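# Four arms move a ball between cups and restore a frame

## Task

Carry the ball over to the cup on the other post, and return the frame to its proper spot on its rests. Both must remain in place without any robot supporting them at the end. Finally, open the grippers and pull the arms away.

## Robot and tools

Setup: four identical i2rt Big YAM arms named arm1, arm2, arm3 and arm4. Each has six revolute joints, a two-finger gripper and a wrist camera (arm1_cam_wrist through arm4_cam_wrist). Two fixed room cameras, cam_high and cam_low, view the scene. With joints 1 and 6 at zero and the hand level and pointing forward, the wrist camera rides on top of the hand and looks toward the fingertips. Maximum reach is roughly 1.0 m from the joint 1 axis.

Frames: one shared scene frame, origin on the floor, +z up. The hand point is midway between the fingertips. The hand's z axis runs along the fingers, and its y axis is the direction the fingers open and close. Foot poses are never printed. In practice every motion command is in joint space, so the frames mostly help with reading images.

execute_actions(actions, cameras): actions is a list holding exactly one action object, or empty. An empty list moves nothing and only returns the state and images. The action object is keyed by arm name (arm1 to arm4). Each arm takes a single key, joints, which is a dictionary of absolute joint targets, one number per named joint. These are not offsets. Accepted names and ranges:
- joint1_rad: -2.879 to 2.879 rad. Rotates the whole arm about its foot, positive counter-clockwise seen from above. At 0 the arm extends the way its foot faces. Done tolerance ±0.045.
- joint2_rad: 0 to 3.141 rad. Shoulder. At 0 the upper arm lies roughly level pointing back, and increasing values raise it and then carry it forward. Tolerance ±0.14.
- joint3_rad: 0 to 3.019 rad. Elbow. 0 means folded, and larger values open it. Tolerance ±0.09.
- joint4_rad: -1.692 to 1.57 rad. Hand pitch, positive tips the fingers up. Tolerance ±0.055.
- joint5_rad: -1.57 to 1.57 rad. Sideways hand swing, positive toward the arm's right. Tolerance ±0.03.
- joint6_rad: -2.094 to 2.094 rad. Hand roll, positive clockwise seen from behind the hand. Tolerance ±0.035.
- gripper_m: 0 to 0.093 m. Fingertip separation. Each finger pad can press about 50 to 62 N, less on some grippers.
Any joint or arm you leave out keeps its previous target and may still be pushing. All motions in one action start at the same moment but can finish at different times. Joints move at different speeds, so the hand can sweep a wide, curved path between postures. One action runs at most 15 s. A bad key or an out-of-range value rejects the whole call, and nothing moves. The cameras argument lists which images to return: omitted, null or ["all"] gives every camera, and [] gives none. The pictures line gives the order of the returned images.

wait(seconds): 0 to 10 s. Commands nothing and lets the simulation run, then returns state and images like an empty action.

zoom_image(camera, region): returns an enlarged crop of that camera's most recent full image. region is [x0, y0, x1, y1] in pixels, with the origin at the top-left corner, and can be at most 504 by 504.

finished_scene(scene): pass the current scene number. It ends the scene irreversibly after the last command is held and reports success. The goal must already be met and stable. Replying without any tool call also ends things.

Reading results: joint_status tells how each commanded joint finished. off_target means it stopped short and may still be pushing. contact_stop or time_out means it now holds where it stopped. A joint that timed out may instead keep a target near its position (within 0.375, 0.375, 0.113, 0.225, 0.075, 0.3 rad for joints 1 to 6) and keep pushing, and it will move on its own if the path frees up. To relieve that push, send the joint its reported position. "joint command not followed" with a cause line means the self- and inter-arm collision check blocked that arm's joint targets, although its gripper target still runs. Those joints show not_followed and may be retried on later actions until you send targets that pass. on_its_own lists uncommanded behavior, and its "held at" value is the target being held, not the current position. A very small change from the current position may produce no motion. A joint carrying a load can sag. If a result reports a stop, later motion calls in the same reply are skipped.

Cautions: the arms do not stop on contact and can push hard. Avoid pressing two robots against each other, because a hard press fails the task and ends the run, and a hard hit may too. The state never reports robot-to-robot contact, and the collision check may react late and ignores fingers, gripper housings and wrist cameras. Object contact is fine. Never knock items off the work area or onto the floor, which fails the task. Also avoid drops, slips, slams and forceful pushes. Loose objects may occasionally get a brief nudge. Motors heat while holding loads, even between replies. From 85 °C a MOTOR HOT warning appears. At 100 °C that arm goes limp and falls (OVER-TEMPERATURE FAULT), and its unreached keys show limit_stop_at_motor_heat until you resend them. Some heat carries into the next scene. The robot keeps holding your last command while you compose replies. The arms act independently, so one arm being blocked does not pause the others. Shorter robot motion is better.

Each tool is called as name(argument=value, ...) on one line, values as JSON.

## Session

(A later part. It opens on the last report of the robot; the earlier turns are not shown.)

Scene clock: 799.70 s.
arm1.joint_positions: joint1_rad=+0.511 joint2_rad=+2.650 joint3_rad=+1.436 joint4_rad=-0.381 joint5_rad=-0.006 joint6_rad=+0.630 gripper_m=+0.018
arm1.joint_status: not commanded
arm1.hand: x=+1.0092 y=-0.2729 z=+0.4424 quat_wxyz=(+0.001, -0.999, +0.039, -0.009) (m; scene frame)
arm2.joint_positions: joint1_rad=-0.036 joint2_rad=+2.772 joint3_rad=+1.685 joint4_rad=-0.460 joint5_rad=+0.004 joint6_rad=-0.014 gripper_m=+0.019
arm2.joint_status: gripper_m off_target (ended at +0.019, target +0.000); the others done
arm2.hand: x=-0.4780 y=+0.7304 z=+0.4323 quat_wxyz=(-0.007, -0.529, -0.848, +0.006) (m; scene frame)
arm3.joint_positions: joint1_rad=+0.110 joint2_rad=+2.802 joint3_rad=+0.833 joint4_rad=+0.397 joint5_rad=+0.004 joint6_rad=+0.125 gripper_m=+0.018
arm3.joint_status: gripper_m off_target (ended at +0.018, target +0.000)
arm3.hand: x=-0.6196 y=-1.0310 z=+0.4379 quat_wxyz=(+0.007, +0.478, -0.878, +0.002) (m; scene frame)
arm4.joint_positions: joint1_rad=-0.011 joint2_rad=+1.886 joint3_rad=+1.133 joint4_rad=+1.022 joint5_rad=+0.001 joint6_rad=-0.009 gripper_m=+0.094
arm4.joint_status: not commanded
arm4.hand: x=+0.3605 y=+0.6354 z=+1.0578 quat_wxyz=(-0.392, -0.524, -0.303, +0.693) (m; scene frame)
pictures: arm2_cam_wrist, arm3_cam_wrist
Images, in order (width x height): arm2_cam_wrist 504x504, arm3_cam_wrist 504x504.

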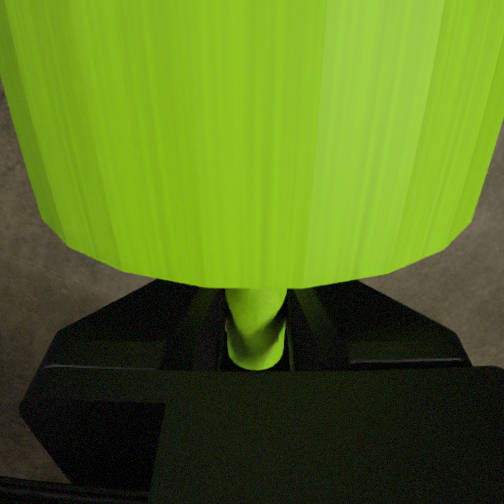

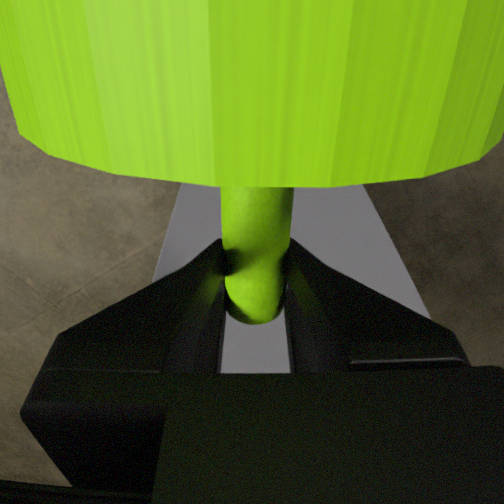

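execute_actions(actions=[{"arm1": {"joints": {"joint2_rad": 2.363, "joint3_rad": 1.289, "joint4_rad": -0.522, "gripper_m": 0.0}}, "arm2": {"joints": {"joint2_rad": 2.496, "joint3_rad": 1.514, "joint4_rad": -0.565, "gripper_m": 0.0}}, "arm3": {"joints": {"joint2_rad": 2.418, "joint3_rad": 0.59, "joint4_rad": 0.256, "gripper_m": 0.0}}}], cameras=["arm4_cam_wrist", "cam_low", "cam_high"])

Scene clock: 920.80 s.
arm1.joint_positions: joint1_rad=+0.501 joint2_rad=+2.368 joint3_rad=+1.288 joint4_rad=-0.518 joint5_rad=+0.006 joint6_rad=+0.622 gripper_m=+0.018
arm1.joint_status: gripper_m off_target (ended at +0.018, target +0.000); the others done
arm1.hand: x=+1.0076 y=-0.2650 z=+0.5605 quat_wxyz=(+0.006, -0.999, +0.041, -0.007) (m; scene frame)
arm2.joint_positions: joint1_rad=-0.041 joint2_rad=+2.527 joint3_rad=+1.520 joint4_rad=-0.545 joint5_rad=+0.001 joint6_rad=-0.020 gripper_m=+0.019
arm2.joint_status: gripper_m off_target (ended at +0.019, target +0.000); the others done
arm2.hand: x=-0.4815 y=+0.7319 z=+0.5371 quat_wxyz=(-0.006, -0.529, -0.849, +0.004) (m; scene frame)
arm3.joint_positions: joint1_rad=+0.110 joint2_rad=+2.430 joint3_rad=+0.600 joint4_rad=+0.263 joint5_rad=+0.001 joint6_rad=+0.125 gripper_m=+0.018
arm3.joint_status: gripper_m off_target (ended at +0.018, target +0.000); the others done
arm3.hand: x=-0.6175 y=-1.0275 z=+0.5544 quat_wxyz=(+0.006, +0.478, -0.878, -0.001) (m; scene frame)
arm4.joint_positions: joint1_rad=-0.011 joint2_rad=+1.886 joint3_rad=+1.133 joint4_rad=+1.022 joint5_rad=+0.001 joint6_rad=-0.009 gripper_m=+0.094
arm4.joint_status: not commanded
arm4.hand: x=+0.3605 y=+0.6354 z=+1.0578 quat_wxyz=(-0.392, -0.524, -0.303, +0.693) (m; scene frame)
pictures: arm4_cam_wrist, cam_high, cam_low
Images, in order (width x height): arm4_cam_wrist 504x504, cam_high 504x504, cam_low 504x504.

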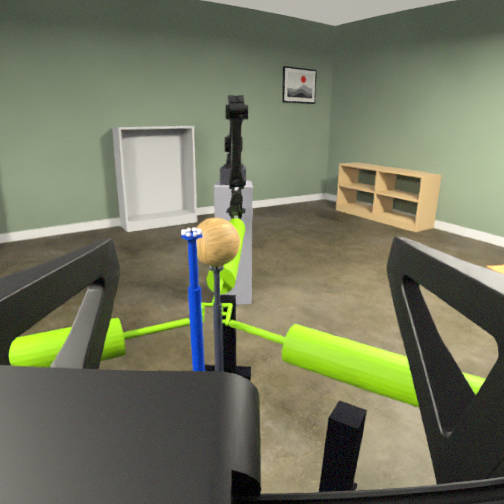

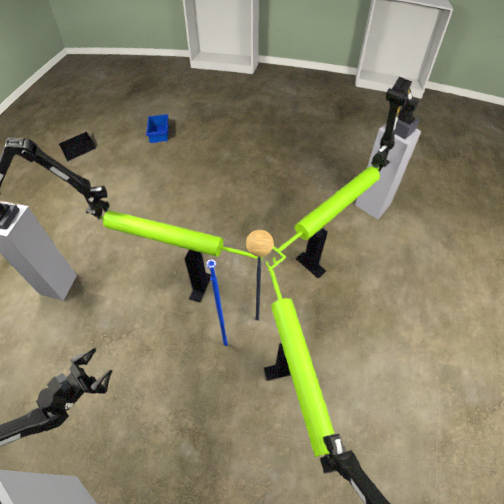

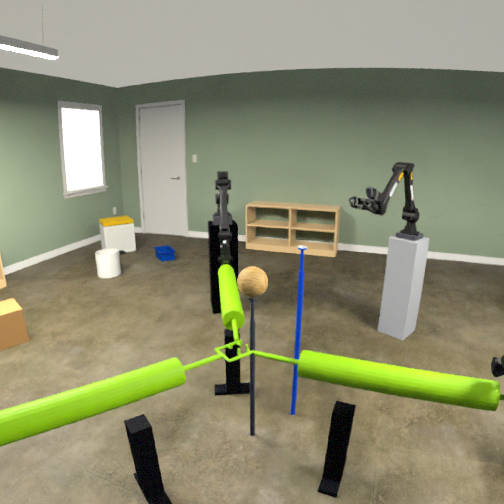

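zoom_image(camera="arm4_cam_wrist", region=[150, 200, 290, 340])

zoom_image(camera="cam_high", region=[190, 220, 310, 340])

Region (150, 200, 290, 340) of arm4_cam_wrist's 504x504 image, scaled by 3.600, with more detail than that image has.

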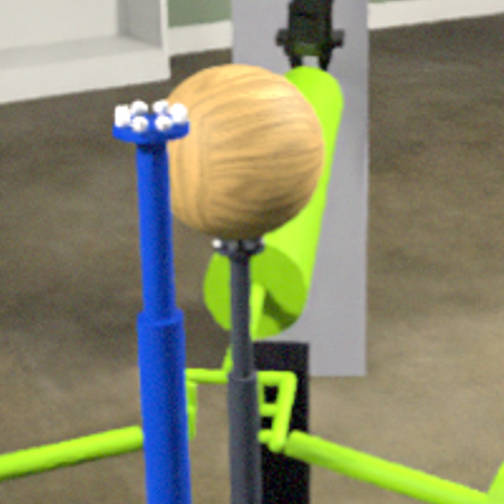

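Region (190, 220, 310, 340) of cam_high's 504x504 image, scaled by 4.200, with more detail than that image has.

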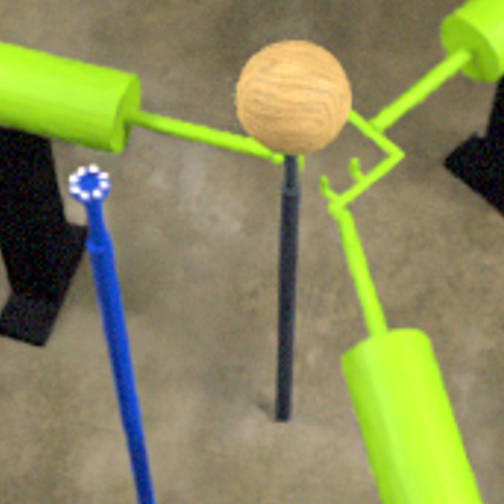

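execute_actions(actions=[{"arm1": {"joints": {"joint2_rad": 2.21, "joint3_rad": 1.247, "joint4_rad": -0.633, "gripper_m": 0.0}}, "arm2": {"joints": {"joint2_rad": 2.297, "joint3_rad": 1.44, "joint4_rad": -0.68, "gripper_m": 0.0}}, "arm3": {"joints": {"joint2_rad": 2.12, "joint3_rad": 0.486, "joint4_rad": 0.06, "gripper_m": 0.0}}}], cameras=[])

Scene clock: 1028.00 s.
arm1.joint_positions: joint1_rad=+0.498 joint2_rad=+2.216 joint3_rad=+1.247 joint4_rad=-0.627 joint5_rad=+0.009 joint6_rad=+0.621 gripper_m=+0.018
arm1.joint_status: gripper_m off_target (ended at +0.018, target +0.000); the others done
arm1.hand: x=+1.0070 y=-0.2632 z=+0.6283 quat_wxyz=(+0.007, -0.999, +0.041, -0.005) (m; scene frame)
arm2.joint_positions: joint1_rad=-0.042 joint2_rad=+2.329 joint3_rad=+1.443 joint4_rad=-0.664 joint5_rad=+0.003 joint6_rad=-0.022 gripper_m=+0.019
arm2.joint_status: gripper_m off_target (ended at +0.019, target +0.000); the others done
arm2.hand: x=-0.4823 y=+0.7319 z=+0.6296 quat_wxyz=(-0.006, -0.528, -0.849, +0.005) (m; scene frame)
arm3.joint_positions: joint1_rad=+0.112 joint2_rad=+2.128 joint3_rad=+0.493 joint4_rad=+0.070 joint5_rad=-0.001 joint6_rad=+0.125 gripper_m=+0.018
arm3.joint_status: gripper_m off_target (ended at +0.018, target +0.000); the others done
arm3.hand: x=-0.6168 y=-1.0259 z=+0.6322 quat_wxyz=(+0.005, +0.479, -0.878, -0.003) (m; scene frame)
arm4.joint_positions: joint1_rad=-0.011 joint2_rad=+1.886 joint3_rad=+1.133 joint4_rad=+1.022 joint5_rad=+0.001 joint6_rad=-0.009 gripper_m=+0.094
arm4.joint_status: not commanded
arm4.hand: x=+0.3605 y=+0.6354 z=+1.0578 quat_wxyz=(-0.392, -0.524, -0.303, +0.693) (m; scene frame)
pictures: none
No camera images: the call's "cameras" was empty. Leave "cameras" out to get every camera's image.

execute_actions(actions=[{"arm1": {"joints": {"joint2_rad": 2.061, "joint3_rad": 1.24, "joint4_rad": -0.775, "gripper_m": 0.0}}, "arm2": {"joints": {"joint2_rad": 2.162, "joint3_rad": 1.423, "joint4_rad": -0.80, "gripper_m": 0.0}}, "arm3": {"joints": {"joint2_rad": 1.82, "joint3_rad": 0.441, "joint4_rad": -0.197, "gripper_m": 0.0}}}], cameras=["arm4_cam_wrist", "cam_low"])

Scene clock: 1037.83 s.
arm1.joint_positions: joint1_rad=+0.496 joint2_rad=+2.066 joint3_rad=+1.239 joint4_rad=-0.772 joint5_rad=+0.008 joint6_rad=+0.621 gripper_m=+0.018
arm1.joint_status: gripper_m off_target (ended at +0.018, target +0.000); the others done
arm1.hand: x=+1.0073 y=-0.2615 z=+0.7011 quat_wxyz=(+0.007, -0.999, +0.042, -0.006) (m; scene frame)
arm2.joint_positions: joint1_rad=-0.043 joint2_rad=+2.199 joint3_rad=+1.427 joint4_rad=-0.781 joint5_rad=+0.002 joint6_rad=-0.022 gripper_m=+0.019
arm2.joint_status: gripper_m off_target (ended at +0.019, target +0.000); the others done
arm2.hand: x=-0.4826 y=+0.7322 z=+0.6972 quat_wxyz=(-0.005, -0.528, -0.849, +0.004) (m; scene frame)
arm3.joint_positions: joint1_rad=+0.112 joint2_rad=+1.825 joint3_rad=+0.446 joint4_rad=-0.183 joint5_rad=-0.002 joint6_rad=+0.125 gripper_m=+0.018
arm3.joint_status: gripper_m off_target (ended at +0.018, target +0.000); the others done
arm3.hand: x=-0.6154 y=-1.0245 z=+0.7022 quat_wxyz=(+0.005, +0.479, -0.878, -0.004) (m; scene frame)
arm4.joint_positions: joint1_rad=-0.011 joint2_rad=+1.886 joint3_rad=+1.133 joint4_rad=+1.022 joint5_rad=+0.001 joint6_rad=-0.009 gripper_m=+0.094
arm4.joint_status: not commanded
arm4.hand: x=+0.3605 y=+0.6354 z=+1.0578 quat_wxyz=(-0.392, -0.524, -0.303, +0.693) (m; scene frame)
pictures: arm4_cam_wrist, cam_low
Images, in order (width x height): arm4_cam_wrist 504x504, cam_low 504x504.

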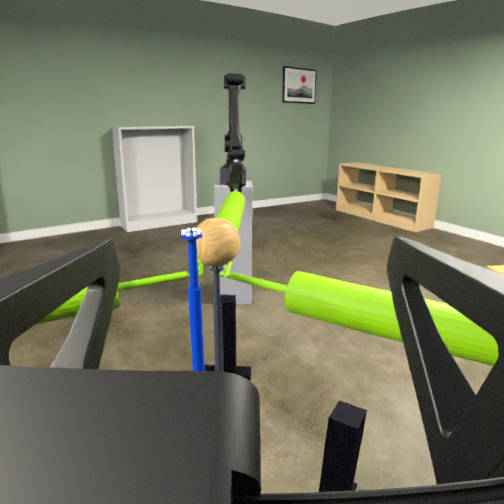

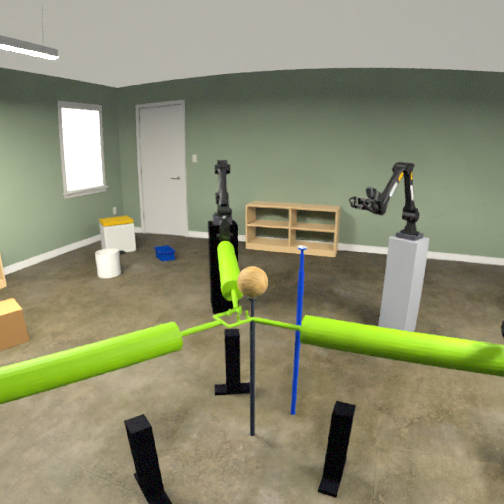

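zoom_image(camera="cam_low", region=[190, 240, 320, 370])

zoom_image(camera="arm4_cam_wrist", region=[160, 200, 280, 320])

Region (190, 240, 320, 370) of cam_low's 504x504 image, scaled by 3.877, with more detail than that image has.

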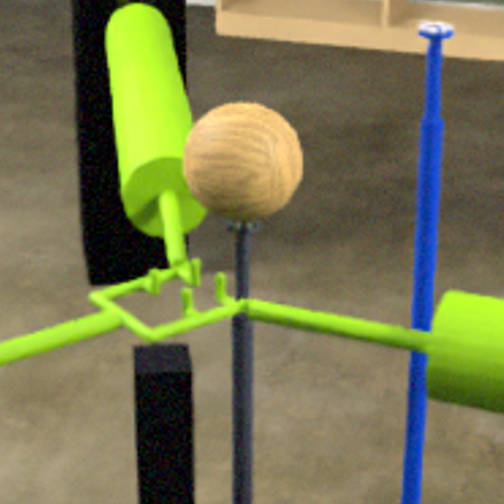

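Region (160, 200, 280, 320) of arm4_cam_wrist's 504x504 image, scaled by 4.200, with more detail than that image has.

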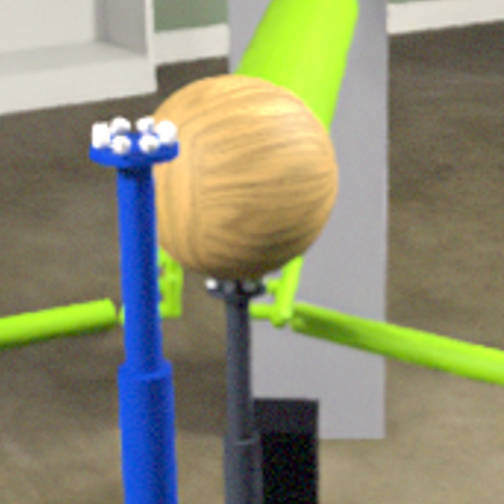

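execute_actions(actions=[{"arm1": {"joints": {"joint1_rad": 0.432, "joint2_rad": 1.978, "joint3_rad": 1.08, "joint4_rad": -0.698, "joint6_rad": 0.557, "gripper_m": 0.0}}, "arm2": {"joints": {"joint1_rad": 0.036, "joint2_rad": 2.091, "joint3_rad": 1.291, "joint4_rad": -0.739, "joint6_rad": 0.057, "gripper_m": 0.0}}, "arm3": {"joints": {"joint1_rad": 0.114, "joint2_rad": 1.882, "joint3_rad": 0.599, "joint4_rad": -0.293, "gripper_m": 0.0}}}], cameras=["arm4_cam_wrist", "cam_low"])

Scene clock: 1100.47 s.
arm1.joint_positions: joint1_rad=+0.419 joint2_rad=+1.998 joint3_rad=+1.094 joint4_rad=-0.696 joint5_rad=+0.005 joint6_rad=+0.555 gripper_m=+0.018
arm1.joint_status: gripper_m off_target (ended at +0.018, target +0.000); the others done
arm1.hand: x=+1.0281 y=-0.2077 z=+0.6970 quat_wxyz=(+0.006, -0.999, +0.047, -0.009) (m; scene frame)
arm2.joint_positions: joint1_rad=+0.032 joint2_rad=+2.147 joint3_rad=+1.308 joint4_rad=-0.728 joint5_rad=+0.012 joint6_rad=+0.045 gripper_m=+0.019
arm2.joint_status: gripper_m off_target (ended at +0.019, target +0.000); the others done
arm2.hand: x=-0.4636 y=+0.7827 z=+0.6939 quat_wxyz=(+0.004, -0.526, -0.851, +0.005) (m; scene frame)
arm3.joint_positions: joint1_rad=+0.112 joint2_rad=+1.878 joint3_rad=+0.595 joint4_rad=-0.275 joint5_rad=-0.006 joint6_rad=+0.127 gripper_m=+0.018
arm3.joint_status: gripper_m off_target (ended at +0.018, target +0.000); the others done
arm3.hand: x=-0.5924 y=-0.9743 z=+0.7013 quat_wxyz=(+0.004, +0.478, -0.878, -0.007) (m; scene frame)
arm4.joint_positions: joint1_rad=-0.011 joint2_rad=+1.886 joint3_rad=+1.133 joint4_rad=+1.022 joint5_rad=+0.001 joint6_rad=-0.009 gripper_m=+0.094
arm4.joint_status: not commanded
arm4.hand: x=+0.3605 y=+0.6354 z=+1.0578 quat_wxyz=(-0.392, -0.524, -0.303, +0.693) (m; scene frame)
pictures: arm4_cam_wrist, cam_low
Images, in order (width x height): arm4_cam_wrist 504x504, cam_low 504x504.

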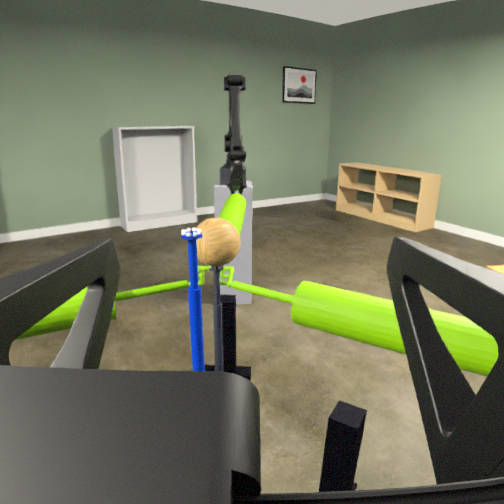

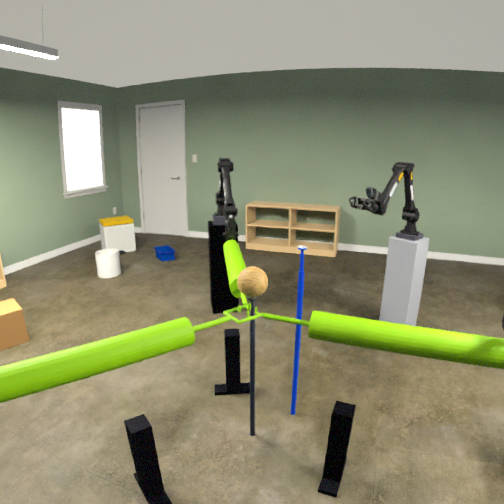

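zoom_image(camera="cam_low", region=[200, 250, 310, 360])

zoom_image(camera="arm4_cam_wrist", region=[165, 210, 275, 320])

Region (200, 250, 310, 360) of cam_low's 504x504 image, scaled by 4.582, with more detail than that image has.

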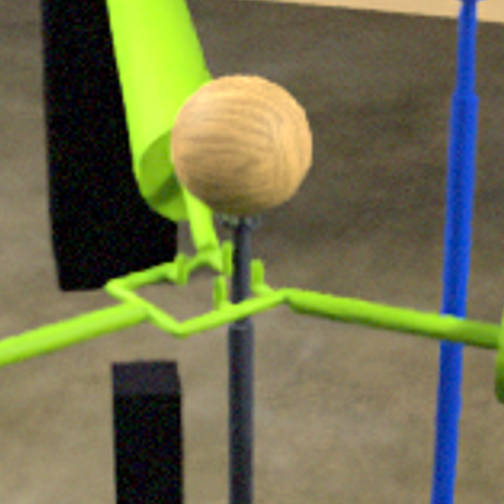

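Region (165, 210, 275, 320) of arm4_cam_wrist's 504x504 image, scaled by 4.582, with more detail than that image has.

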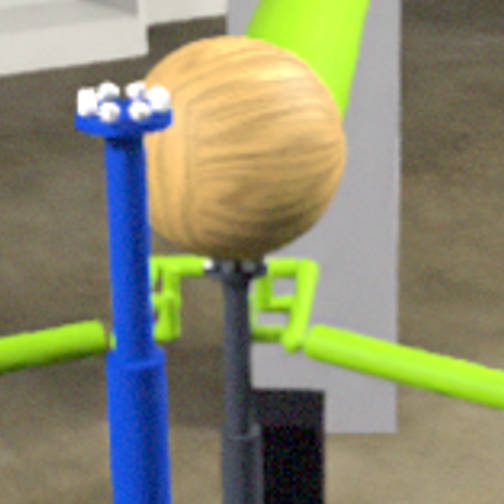

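execute_actions(actions=[{"arm1": {"joints": {"joint1_rad": 0.39, "joint2_rad": 1.935, "joint3_rad": 1.006, "joint4_rad": -0.667, "joint6_rad": 0.513, "gripper_m": 0.0}}, "arm2": {"joints": {"joint1_rad": 0.083, "joint2_rad": 2.05, "joint3_rad": 1.23, "joint4_rad": -0.712, "joint6_rad": 0.104, "gripper_m": 0.0}}, "arm3": {"joints": {"joint1_rad": 0.114, "joint2_rad": 1.918, "joint3_rad": 0.687, "joint4_rad": -0.345, "gripper_m": 0.0}}}], cameras=["arm4_cam_wrist", "cam_low"])

zoom_image(camera="cam_low", region=[200, 250, 310, 360])

Scene clock: 1142.20 s.
arm1.joint_positions: joint1_rad=+0.380 joint2_rad=+1.944 joint3_rad=+1.010 joint4_rad=-0.652 joint5_rad=+0.007 joint6_rad=+0.511 gripper_m=+0.018
arm1.joint_status: gripper_m off_target (ended at +0.018, target +0.000); the others done
arm1.hand: x=+1.0413 y=-0.1816 z=+0.7011 quat_wxyz=(+0.003, -0.999, +0.045, -0.002) (m; scene frame)
arm2.joint_positions: joint1_rad=+0.081 joint2_rad=+2.101 joint3_rad=+1.239 joint4_rad=-0.690 joint5_rad=+0.007 joint6_rad=+0.098 gripper_m=+0.019
arm2.joint_status: gripper_m off_target (ended at +0.019, target +0.000); the others done
arm2.hand: x=-0.4483 y=+0.8102 z=+0.6999 quat_wxyz=(-0.005, -0.527, -0.850, +0.006) (m; scene frame)
arm3.joint_positions: joint1_rad=+0.119 joint2_rad=+1.925 joint3_rad=+0.692 joint4_rad=-0.336 joint5_rad=-0.002 joint6_rad=+0.135 gripper_m=+0.018
arm3.joint_status: gripper_m off_target (ended at +0.018, target +0.000); the others done
arm3.hand: x=-0.5805 y=-0.9457 z=+0.6981 quat_wxyz=(+0.007, +0.478, -0.878, -0.002) (m; scene frame)
arm4.joint_positions: joint1_rad=-0.011 joint2_rad=+1.886 joint3_rad=+1.133 joint4_rad=+1.022 joint5_rad=+0.001 joint6_rad=-0.009 gripper_m=+0.094
arm4.joint_status: not commanded
arm4.hand: x=+0.3605 y=+0.6354 z=+1.0578 quat_wxyz=(-0.392, -0.524, -0.303, +0.693) (m; scene frame)
pictures: arm4_cam_wrist, cam_low
Images, in order (width x height): arm4_cam_wrist 504x504, cam_low 504x504.

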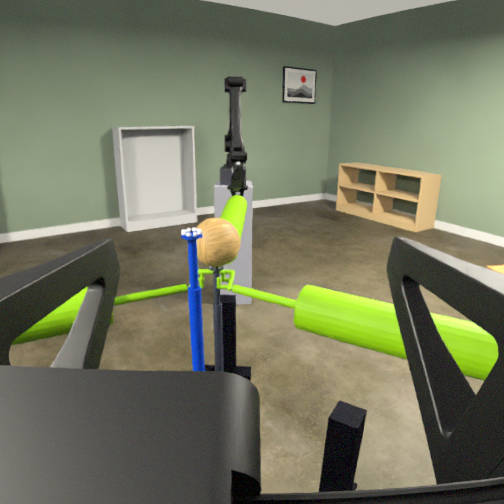

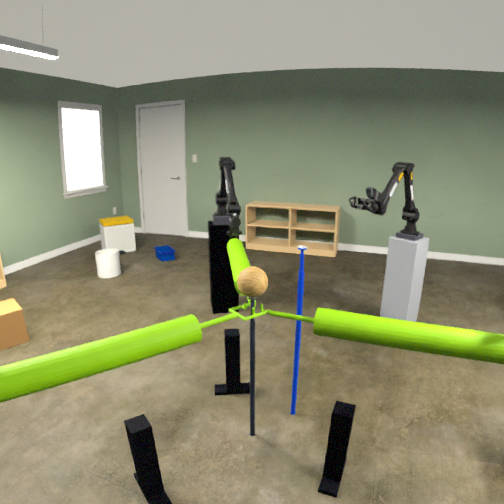

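Region (200, 250, 310, 360) of cam_low's 504x504 image, scaled by 4.582, with more detail than that image has.

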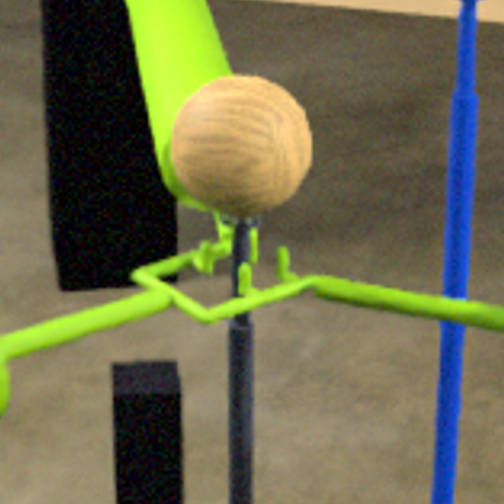

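I'll re-check the current state before starting the lift.

execute_actions(actions=[], cameras=["arm4_cam_wrist", "cam_low"])

Scene clock: 1175.03 s.
arm1.joint_positions: joint1_rad=+0.380 joint2_rad=+1.944 joint3_rad=+1.010 joint4_rad=-0.652 joint5_rad=+0.007 joint6_rad=+0.511 gripper_m=+0.018
arm1.joint_status: gripper_m off_target (ended at +0.018, target +0.000); the others done
arm1.hand: x=+1.0413 y=-0.1816 z=+0.7011 quat_wxyz=(+0.003, -0.999, +0.045, -0.002) (m; scene frame)
arm2.joint_positions: joint1_rad=+0.081 joint2_rad=+2.101 joint3_rad=+1.239 joint4_rad=-0.690 joint5_rad=+0.007 joint6_rad=+0.098 gripper_m=+0.019
arm2.joint_status: gripper_m off_target (ended at +0.019, target +0.000); the others done
arm2.hand: x=-0.4483 y=+0.8102 z=+0.6999 quat_wxyz=(-0.005, -0.527, -0.850, +0.006) (m; scene frame)
arm3.joint_positions: joint1_rad=+0.119 joint2_rad=+1.925 joint3_rad=+0.692 joint4_rad=-0.336 joint5_rad=-0.002 joint6_rad=+0.135 gripper_m=+0.018
arm3.joint_status: gripper_m off_target (ended at +0.018, target +0.000); the others done
arm3.hand: x=-0.5805 y=-0.9457 z=+0.6981 quat_wxyz=(+0.007, +0.478, -0.878, -0.002) (m; scene frame)
arm4.joint_positions: joint1_rad=-0.011 joint2_rad=+1.886 joint3_rad=+1.133 joint4_rad=+1.022 joint5_rad=+0.001 joint6_rad=-0.009 gripper_m=+0.094
arm4.joint_status: not commanded
arm4.hand: x=+0.3605 y=+0.6354 z=+1.0578 quat_wxyz=(-0.392, -0.524, -0.303, +0.693) (m; scene frame)
pictures: arm4_cam_wrist, cam_low
Images, in order (width x height): arm4_cam_wrist 504x504, cam_low 504x504.

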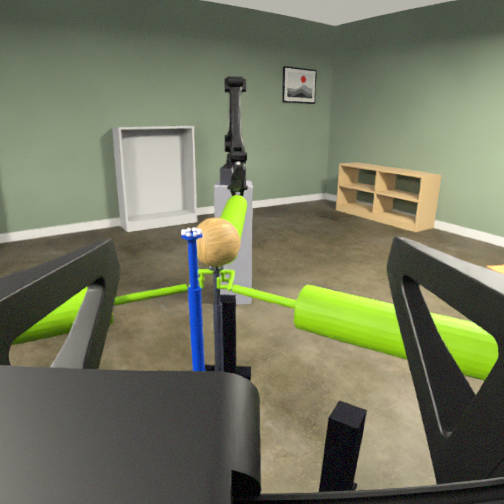

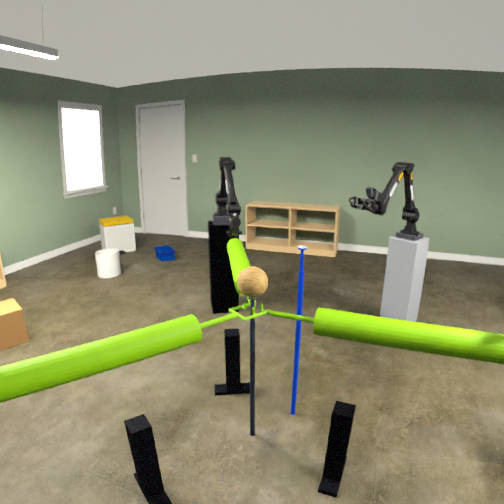

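The ring is around the dark post's neck, so I'll raise all three hands together in small level steps to lift the ball off its cup.

execute_actions(actions=[{"arm1":{"joints":{"joint2_rad":1.802,"joint3_rad":1.025,"joint4_rad":-0.802,"gripper_m":0.0}},"arm2":{"joints":{"joint2_rad":1.9425,"joint3_rad":1.24,"joint4_rad":-0.832,"gripper_m":0.0}},"arm3":{"joints":{"joint2_rad":1.7387,"joint3_rad":0.688,"joint4_rad":-0.538,"gripper_m":0.0}}}], cameras=["arm4_cam_wrist", "cam_low"])

Scene clock: 1272.50 s.
arm1.joint_positions: joint1_rad=+0.374 joint2_rad=+1.809 joint3_rad=+1.010 joint4_rad=-0.776 joint5_rad=+0.013 joint6_rad=+0.506 gripper_m=+0.018
arm1.joint_status: gripper_m off_target (ended at +0.018, target +0.000); the others done
arm1.hand: x=+1.0438 y=-0.1758 z=+0.7587 quat_wxyz=(+0.003, -0.999, +0.046, +0.004) (m; scene frame)
arm2.joint_positions: joint1_rad=+0.084 joint2_rad=+1.990 joint3_rad=+1.237 joint4_rad=-0.796 joint5_rad=+0.000 joint6_rad=+0.101 gripper_m=+0.019
arm2.joint_status: gripper_m off_target (ended at +0.019, target +0.000); the others done
arm2.hand: x=-0.4475 y=+0.8138 z=+0.7548 quat_wxyz=(-0.008, -0.527, -0.850, +0.004) (m; scene frame)
arm3.joint_positions: joint1_rad=+0.118 joint2_rad=+1.741 joint3_rad=+0.697 joint4_rad=-0.513 joint5_rad=+0.002 joint6_rad=+0.135 gripper_m=+0.018
arm3.joint_status: gripper_m off_target (ended at +0.018, target +0.000); the others done
arm3.hand: x=-0.5768 y=-0.9415 z=+0.7583 quat_wxyz=(+0.001, +0.478, -0.879, -0.003) (m; scene frame)
arm4.joint_positions: joint1_rad=-0.011 joint2_rad=+1.886 joint3_rad=+1.133 joint4_rad=+1.022 joint5_rad=+0.001 joint6_rad=-0.009 gripper_m=+0.094
arm4.joint_status: not commanded
arm4.hand: x=+0.3605 y=+0.6354 z=+1.0578 quat_wxyz=(-0.392, -0.524, -0.303, +0.693) (m; scene frame)
pictures: arm4_cam_wrist, cam_low
Images, in order (width x height): arm4_cam_wrist 504x504, cam_low 504x504.

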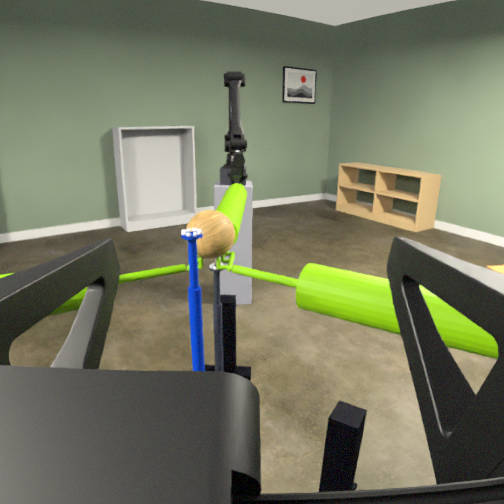

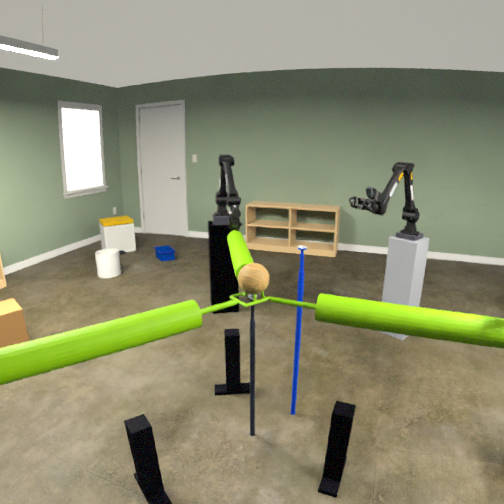

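zoom_image(camera="arm4_cam_wrist", region=[150, 180, 290, 320])

Region (150, 180, 290, 320) of arm4_cam_wrist's 504x504 image, scaled by 3.600, with more detail than that image has.

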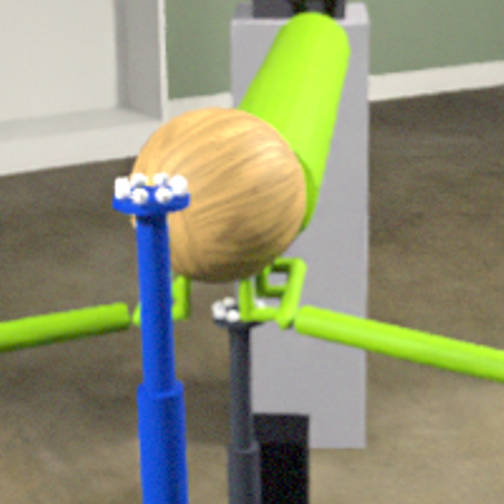

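execute_actions(actions=[{"arm1":{"joints":{"joint2_rad":1.701,"joint3_rad":1.085,"joint4_rad":-0.984,"gripper_m":0.0}},"arm2":{"joints":{"joint2_rad":1.843,"joint3_rad":1.295,"joint4_rad":-0.989,"gripper_m":0.0}},"arm3":{"joints":{"joint2_rad":1.572,"joint3_rad":0.722,"joint4_rad":-0.746,"gripper_m":0.0}}}], cameras=["arm4_cam_wrist", "cam_low"])

Scene clock: 1301.03 s.
arm1.joint_positions: joint1_rad=+0.374 joint2_rad=+1.706 joint3_rad=+1.063 joint4_rad=-0.941 joint5_rad=+0.017 joint6_rad=+0.506 gripper_m=+0.018
arm1.joint_status: gripper_m off_target (ended at +0.018, target +0.000); the others done
arm1.hand: x=+1.0439 y=-0.1749 z=+0.8175 quat_wxyz=(+0.007, -0.999, +0.046, +0.001) (m; scene frame)
arm2.joint_positions: joint1_rad=+0.084 joint2_rad=+1.879 joint3_rad=+1.271 joint4_rad=-0.935 joint5_rad=+0.001 joint6_rad=+0.101 gripper_m=+0.019
arm2.joint_status: gripper_m off_target (ended at +0.019, target +0.000); the others done
arm2.hand: x=-0.4477 y=+0.8138 z=+0.8197 quat_wxyz=(-0.010, -0.527, -0.850, +0.005) (m; scene frame)
arm3.joint_positions: joint1_rad=+0.118 joint2_rad=+1.569 joint3_rad=+0.722 joint4_rad=-0.701 joint5_rad=+0.001 joint6_rad=+0.135 gripper_m=+0.018
arm3.joint_status: gripper_m off_target (ended at +0.018, target +0.000); the others done
arm3.hand: x=-0.5764 y=-0.9415 z=+0.8195 quat_wxyz=(-0.002, +0.478, -0.879, -0.007) (m; scene frame)
arm4.joint_positions: joint1_rad=-0.011 joint2_rad=+1.886 joint3_rad=+1.133 joint4_rad=+1.022 joint5_rad=+0.001 joint6_rad=-0.009 gripper_m=+0.094
arm4.joint_status: not commanded
arm4.hand: x=+0.3605 y=+0.6354 z=+1.0578 quat_wxyz=(-0.392, -0.524, -0.303, +0.693) (m; scene frame)
pictures: arm4_cam_wrist, cam_low
Images, in order (width x height): arm4_cam_wrist 504x504, cam_low 504x504.

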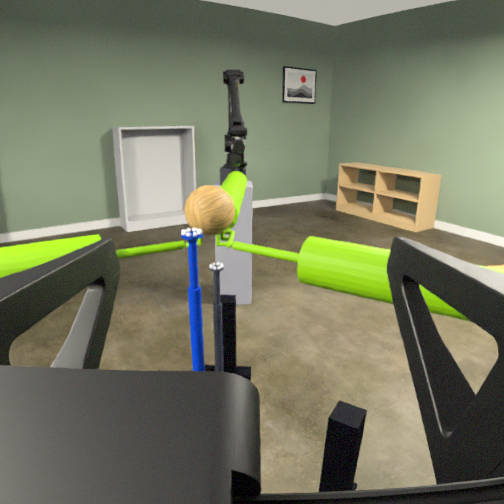

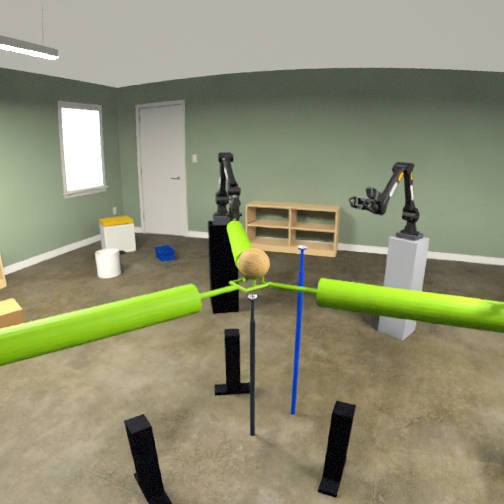

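execute_actions(actions=[{"arm1":{"joints":{"joint2_rad":1.619,"joint3_rad":1.177,"joint4_rad":-1.16,"gripper_m":0.0}},"arm2":{"joints":{"joint2_rad":1.773,"joint3_rad":1.379,"joint4_rad":-1.15,"gripper_m":0.0}},"arm3":{"joints":{"joint2_rad":1.442,"joint3_rad":0.792,"joint4_rad":-0.962,"gripper_m":0.0}}}], cameras=[])

Scene clock: 1344.63 s.
arm1.joint_positions: joint1_rad=+0.374 joint2_rad=+1.630 joint3_rad=+1.145 joint4_rad=-1.114 joint5_rad=+0.012 joint6_rad=+0.506 gripper_m=+0.018
arm1.joint_status: gripper_m off_target (ended at +0.018, target +0.000); the others done
arm1.hand: x=+1.0438 y=-0.1756 z=+0.8767 quat_wxyz=(+0.008, -0.999, +0.046, -0.007) (m; scene frame)
arm2.joint_positions: joint1_rad=+0.084 joint2_rad=+1.822 joint3_rad=+1.345 joint4_rad=-1.089 joint5_rad=+0.003 joint6_rad=+0.101 gripper_m=+0.019
arm2.joint_status: joint4_rad time_out (moved -0.154 of -0.215); gripper_m off_target (ended at +0.019, target +0.000); the others done
arm2.on_its_own: joint4_rad reads -1.089 and still pushes toward -1.150 since a time_out
arm2.hand: x=-0.4474 y=+0.8127 z=+0.8723 quat_wxyz=(+0.000, -0.527, -0.850, +0.001) (m; scene frame)
arm3.joint_positions: joint1_rad=+0.118 joint2_rad=+1.443 joint3_rad=+0.788 joint4_rad=-0.905 joint5_rad=+0.002 joint6_rad=+0.135 gripper_m=+0.018
arm3.joint_status: joint4_rad time_out (moved -0.205 of -0.261); gripper_m off_target (ended at +0.018, target +0.000); the others done
arm3.on_its_own: joint4_rad reads -0.905 and still pushes toward -0.962 since a time_out
arm3.hand: x=-0.5762 y=-0.9428 z=+0.8782 quat_wxyz=(+0.003, +0.478, -0.879, -0.002) (m; scene frame)
arm4.joint_positions: joint1_rad=-0.011 joint2_rad=+1.886 joint3_rad=+1.133 joint4_rad=+1.022 joint5_rad=+0.001 joint6_rad=-0.009 gripper_m=+0.094
arm4.joint_status: not commanded
arm4.hand: x=+0.3605 y=+0.6354 z=+1.0578 quat_wxyz=(-0.392, -0.524, -0.303, +0.693) (m; scene frame)
pictures: none
No camera images: the call's "cameras" was empty. Leave "cameras" out to get every camera's image.

execute_actions(actions=[{"arm1":{"joints":{"joint2_rad":1.534,"joint3_rad":1.34,"joint4_rad":-1.389,"gripper_m":0.0}},"arm2":{"joints":{"joint2_rad":1.686,"joint3_rad":1.527,"joint4_rad":-1.353,"gripper_m":0.0}},"arm3":{"joints":{"joint2_rad":1.307,"joint3_rad":0.936,"joint4_rad":-1.228,"gripper_m":0.0}}}], cameras=["arm4_cam_wrist", "cam_low"])

Scene clock: 1361.13 s.
arm1.joint_positions: joint1_rad=+0.374 joint2_rad=+1.550 joint3_rad=+1.298 joint4_rad=-1.348 joint5_rad=+0.009 joint6_rad=+0.506 gripper_m=+0.018
arm1.joint_status: gripper_m off_target (ended at +0.018, target +0.000); the others done
arm1.hand: x=+1.0433 y=-0.1759 z=+0.9652 quat_wxyz=(+0.007, -0.999, +0.046, -0.008) (m; scene frame)
arm2.joint_positions: joint1_rad=+0.083 joint2_rad=+1.731 joint3_rad=+1.480 joint4_rad=-1.303 joint5_rad=+0.004 joint6_rad=+0.101 gripper_m=+0.019
arm2.joint_status: gripper_m off_target (ended at +0.019, target +0.000); the others done
arm2.hand: x=-0.4473 y=+0.8112 z=+0.9657 quat_wxyz=(-0.005, -0.527, -0.850, +0.004) (m; scene frame)
arm3.joint_positions: joint1_rad=+0.118 joint2_rad=+1.312 joint3_rad=+0.918 joint4_rad=-1.171 joint5_rad=+0.001 joint6_rad=+0.135 gripper_m=+0.018
arm3.joint_status: joint4_rad time_out (moved -0.265 of -0.323); gripper_m off_target (ended at +0.018, target +0.000); the others done
arm3.on_its_own: joint4_rad reads -1.171 and still pushes toward -1.228 since a time_out
arm3.hand: x=-0.5758 y=-0.9435 z=+0.9634 quat_wxyz=(+0.005, +0.478, -0.879, -0.001) (m; scene frame)
arm4.joint_positions: joint1_rad=-0.011 joint2_rad=+1.886 joint3_rad=+1.133 joint4_rad=+1.022 joint5_rad=+0.001 joint6_rad=-0.009 gripper_m=+0.094
arm4.joint_status: not commanded
arm4.hand: x=+0.3605 y=+0.6354 z=+1.0578 quat_wxyz=(-0.392, -0.524, -0.303, +0.693) (m; scene frame)
pictures: arm4_cam_wrist, cam_low
Images, in order (width x height): arm4_cam_wrist 504x504, cam_low 504x504.

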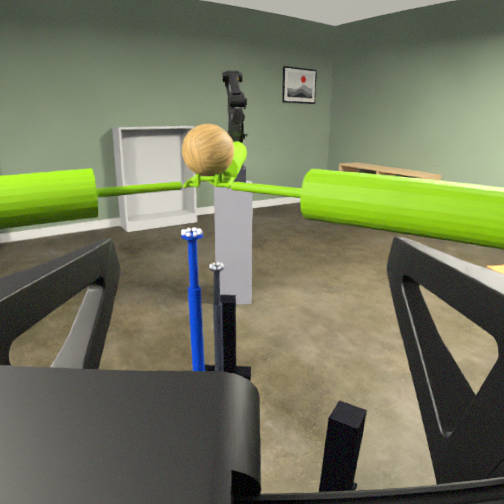

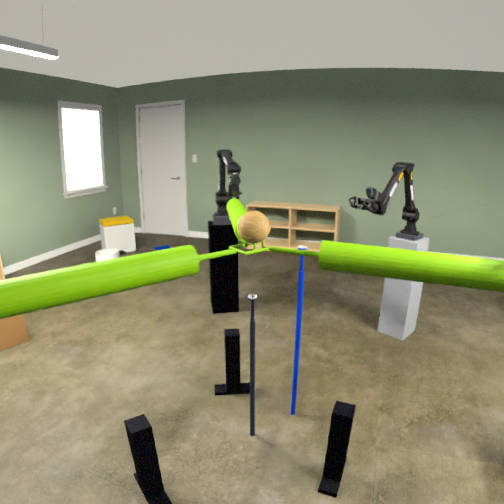

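zoom_image(camera="cam_low", region=[190, 180, 350, 340])

Region (190, 180, 350, 340) of cam_low's 504x504 image, scaled by 3.150, with more detail than that image has.

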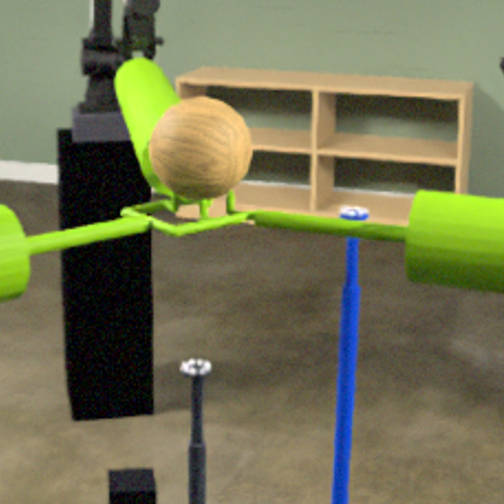

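zoom_image(camera="arm4_cam_wrist", region=[140, 110, 300, 290])

Region (140, 110, 300, 290) of arm4_cam_wrist's 504x504 image, scaled by 2.800, with more detail than that image has.

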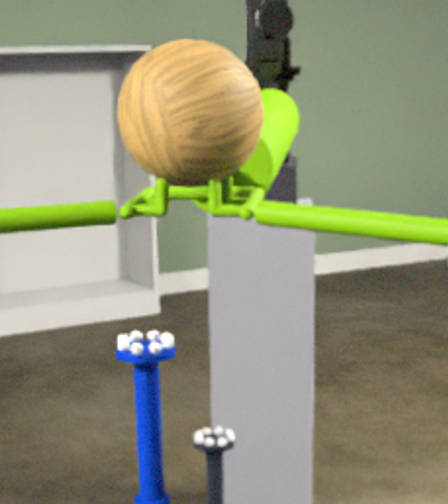

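execute_actions(actions=[{"arm1":{"joints":{"joint1_rad":0.182,"joint2_rad":1.257,"joint3_rad":1.079,"joint4_rad":-1.467,"joint6_rad":0.318,"gripper_m":0.0}},"arm2":{"joints":{"joint1_rad":0.33,"joint2_rad":1.586,"joint3_rad":1.43,"joint4_rad":-1.403,"joint6_rad":0.343,"gripper_m":0.0}},"arm3":{"joints":{"joint1_rad":0.056,"joint2_rad":1.585,"joint3_rad":1.342,"joint4_rad":-1.328,"joint6_rad":0.076,"gripper_m":0.0}}}], cameras=["arm4_cam_wrist", "cam_low"])

Scene clock: 1483.53 s.
arm1.joint_positions: joint1_rad=+0.177 joint2_rad=+1.274 joint3_rad=+1.087 joint4_rad=-1.427 joint5_rad=+0.014 joint6_rad=+0.310 gripper_m=+0.018
arm1.joint_status: gripper_m off_target (ended at +0.018, target +0.000); the others done
arm1.hand: x=+1.1180 y=-0.0696 z=+0.9906 quat_wxyz=(+0.009, -0.999, +0.046, -0.016) (m; scene frame)
arm2.joint_positions: joint1_rad=+0.326 joint2_rad=+1.653 joint3_rad=+1.429 joint4_rad=-1.354 joint5_rad=+0.011 joint6_rad=+0.341 gripper_m=+0.019
arm2.joint_status: gripper_m off_target (ended at +0.019, target +0.000); the others done
arm2.hand: x=-0.3727 y=+0.9123 z=+0.9852 quat_wxyz=(+0.007, -0.526, -0.850, +0.003) (m; scene frame)
arm3.joint_positions: joint1_rad=+0.061 joint2_rad=+1.611 joint3_rad=+1.311 joint4_rad=-1.269 joint5_rad=+0.002 joint6_rad=+0.081 gripper_m=+0.018
arm3.joint_status: joint4_rad time_out (moved -0.098 of -0.157); gripper_m off_target (ended at +0.018, target +0.000); the others done
arm3.on_its_own: joint4_rad reads -1.269 and still pushes toward -1.328 since a time_out
arm3.hand: x=-0.4980 y=-0.8421 z=+0.9877 quat_wxyz=(+0.006, +0.476, -0.880, +0.000) (m; scene frame)
arm4.joint_positions: joint1_rad=-0.011 joint2_rad=+1.886 joint3_rad=+1.133 joint4_rad=+1.022 joint5_rad=+0.001 joint6_rad=-0.009 gripper_m=+0.094
arm4.joint_status: not commanded
arm4.hand: x=+0.3605 y=+0.6354 z=+1.0578 quat_wxyz=(-0.392, -0.524, -0.303, +0.693) (m; scene frame)
pictures: arm4_cam_wrist, cam_low
Images, in order (width x height): arm4_cam_wrist 504x504, cam_low 504x504.

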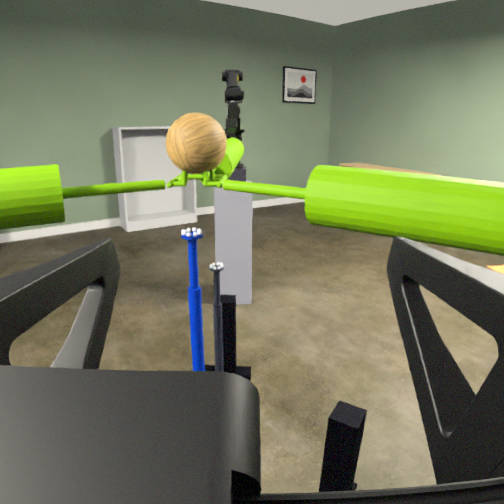

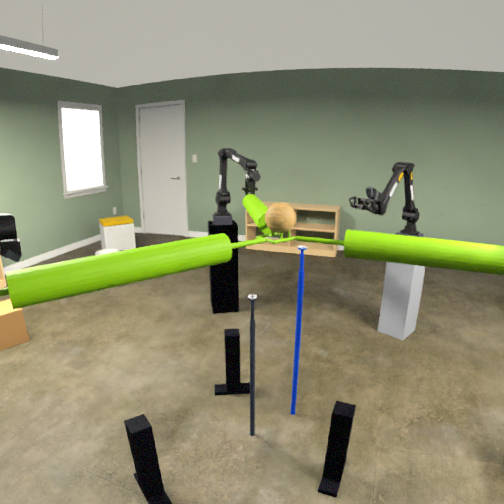

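zoom_image(camera="cam_low", region=[220, 190, 340, 270])

Region (220, 190, 340, 270) of cam_low's 504x504 image, scaled by 4.200, with more detail than that image has.

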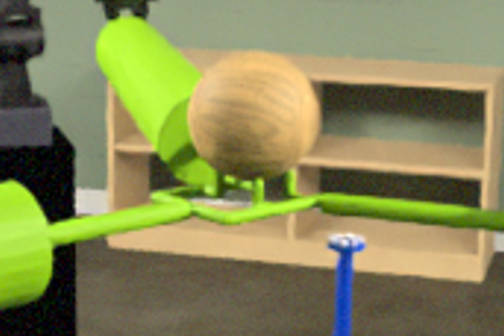

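execute_actions(actions=[{"arm1":{"joints":{"joint1_rad":-0.141,"joint2_rad":1.071,"joint3_rad":0.96,"joint4_rad":-1.5,"joint6_rad":-0.006,"gripper_m":0.0}},"arm2":{"joints":{"joint1_rad":0.569,"joint2_rad":1.536,"joint3_rad":1.397,"joint4_rad":-1.378,"joint6_rad":0.585,"gripper_m":0.0}},"arm3":{"joints":{"joint1_rad":0.048,"joint2_rad":1.849,"joint3_rad":1.75,"joint4_rad":-1.417,"joint6_rad":0.068,"gripper_m":0.0}}}], cameras=["arm4_cam_wrist", "cam_low", "cam_high"])

Scene clock: 1588.63 s.
arm1.joint_positions: joint1_rad=-0.133 joint2_rad=+1.083 joint3_rad=+0.961 joint4_rad=-1.471 joint5_rad=+0.006 joint6_rad=-0.006 gripper_m=+0.018
arm1.joint_status: gripper_m off_target (ended at +0.018, target +0.000); the others done
arm1.hand: x=+1.1746 y=+0.0285 z=+0.9981 quat_wxyz=(-0.001, -0.999, +0.043, -0.008) (m; scene frame)
arm2.joint_positions: joint1_rad=+0.555 joint2_rad=+1.613 joint3_rad=+1.391 joint4_rad=-1.339 joint5_rad=+0.013 joint6_rad=+0.571 gripper_m=+0.019
arm2.joint_status: gripper_m off_target (ended at +0.019, target +0.000); the others done
arm2.hand: x=-0.3134 y=+1.0061 z=+0.9896 quat_wxyz=(-0.003, -0.527, -0.850, +0.005) (m; scene frame)
arm3.joint_positions: joint1_rad=+0.047 joint2_rad=+1.888 joint3_rad=+1.702 joint4_rad=-1.376 joint5_rad=-0.001 joint6_rad=+0.068 gripper_m=+0.018
arm3.joint_status: gripper_m off_target (ended at +0.018, target +0.000); the others done
arm3.hand: x=-0.4377 y=-0.7476 z=+0.9913 quat_wxyz=(+0.004, +0.475, -0.880, -0.003) (m; scene frame)
arm4.joint_positions: joint1_rad=-0.011 joint2_rad=+1.886 joint3_rad=+1.133 joint4_rad=+1.022 joint5_rad=+0.001 joint6_rad=-0.009 gripper_m=+0.094
arm4.joint_status: not commanded
arm4.hand: x=+0.3605 y=+0.6354 z=+1.0578 quat_wxyz=(-0.392, -0.524, -0.303, +0.693) (m; scene frame)
pictures: arm4_cam_wrist, cam_high, cam_low
Images, in order (width x height): arm4_cam_wrist 504x504, cam_high 504x504, cam_low 504x504.

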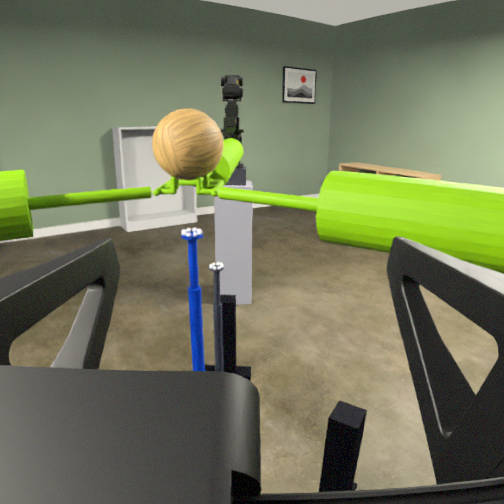

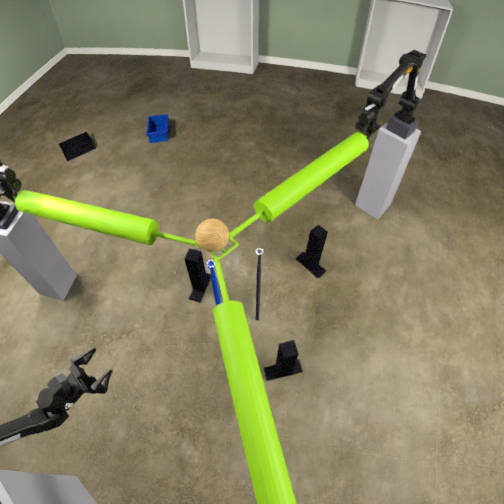

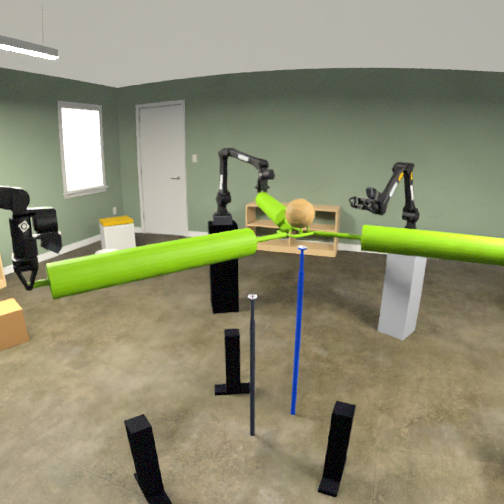

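zoom_image(camera="cam_low", region=[250, 190, 350, 270])

zoom_image(camera="arm4_cam_wrist", region=[130, 100, 270, 260])

Region (250, 190, 350, 270) of cam_low's 504x504 image, scaled by 5.040, with more detail than that image has; it fills the top 403 rows of this view, and the rest is white.

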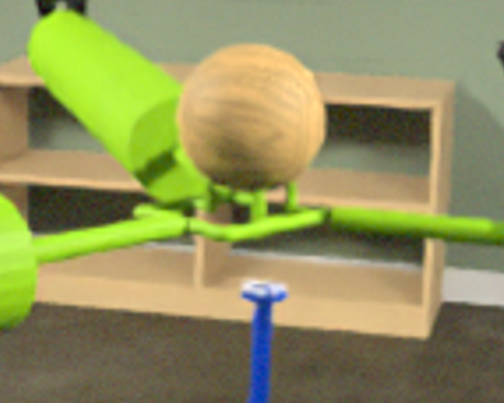

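Region (130, 100, 270, 260) of arm4_cam_wrist's 504x504 image, scaled by 3.150, with more detail than that image has; it fills the left 441 columns of this view, and the rest is white.

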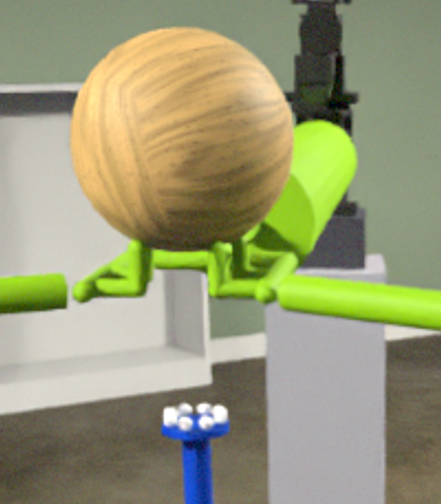

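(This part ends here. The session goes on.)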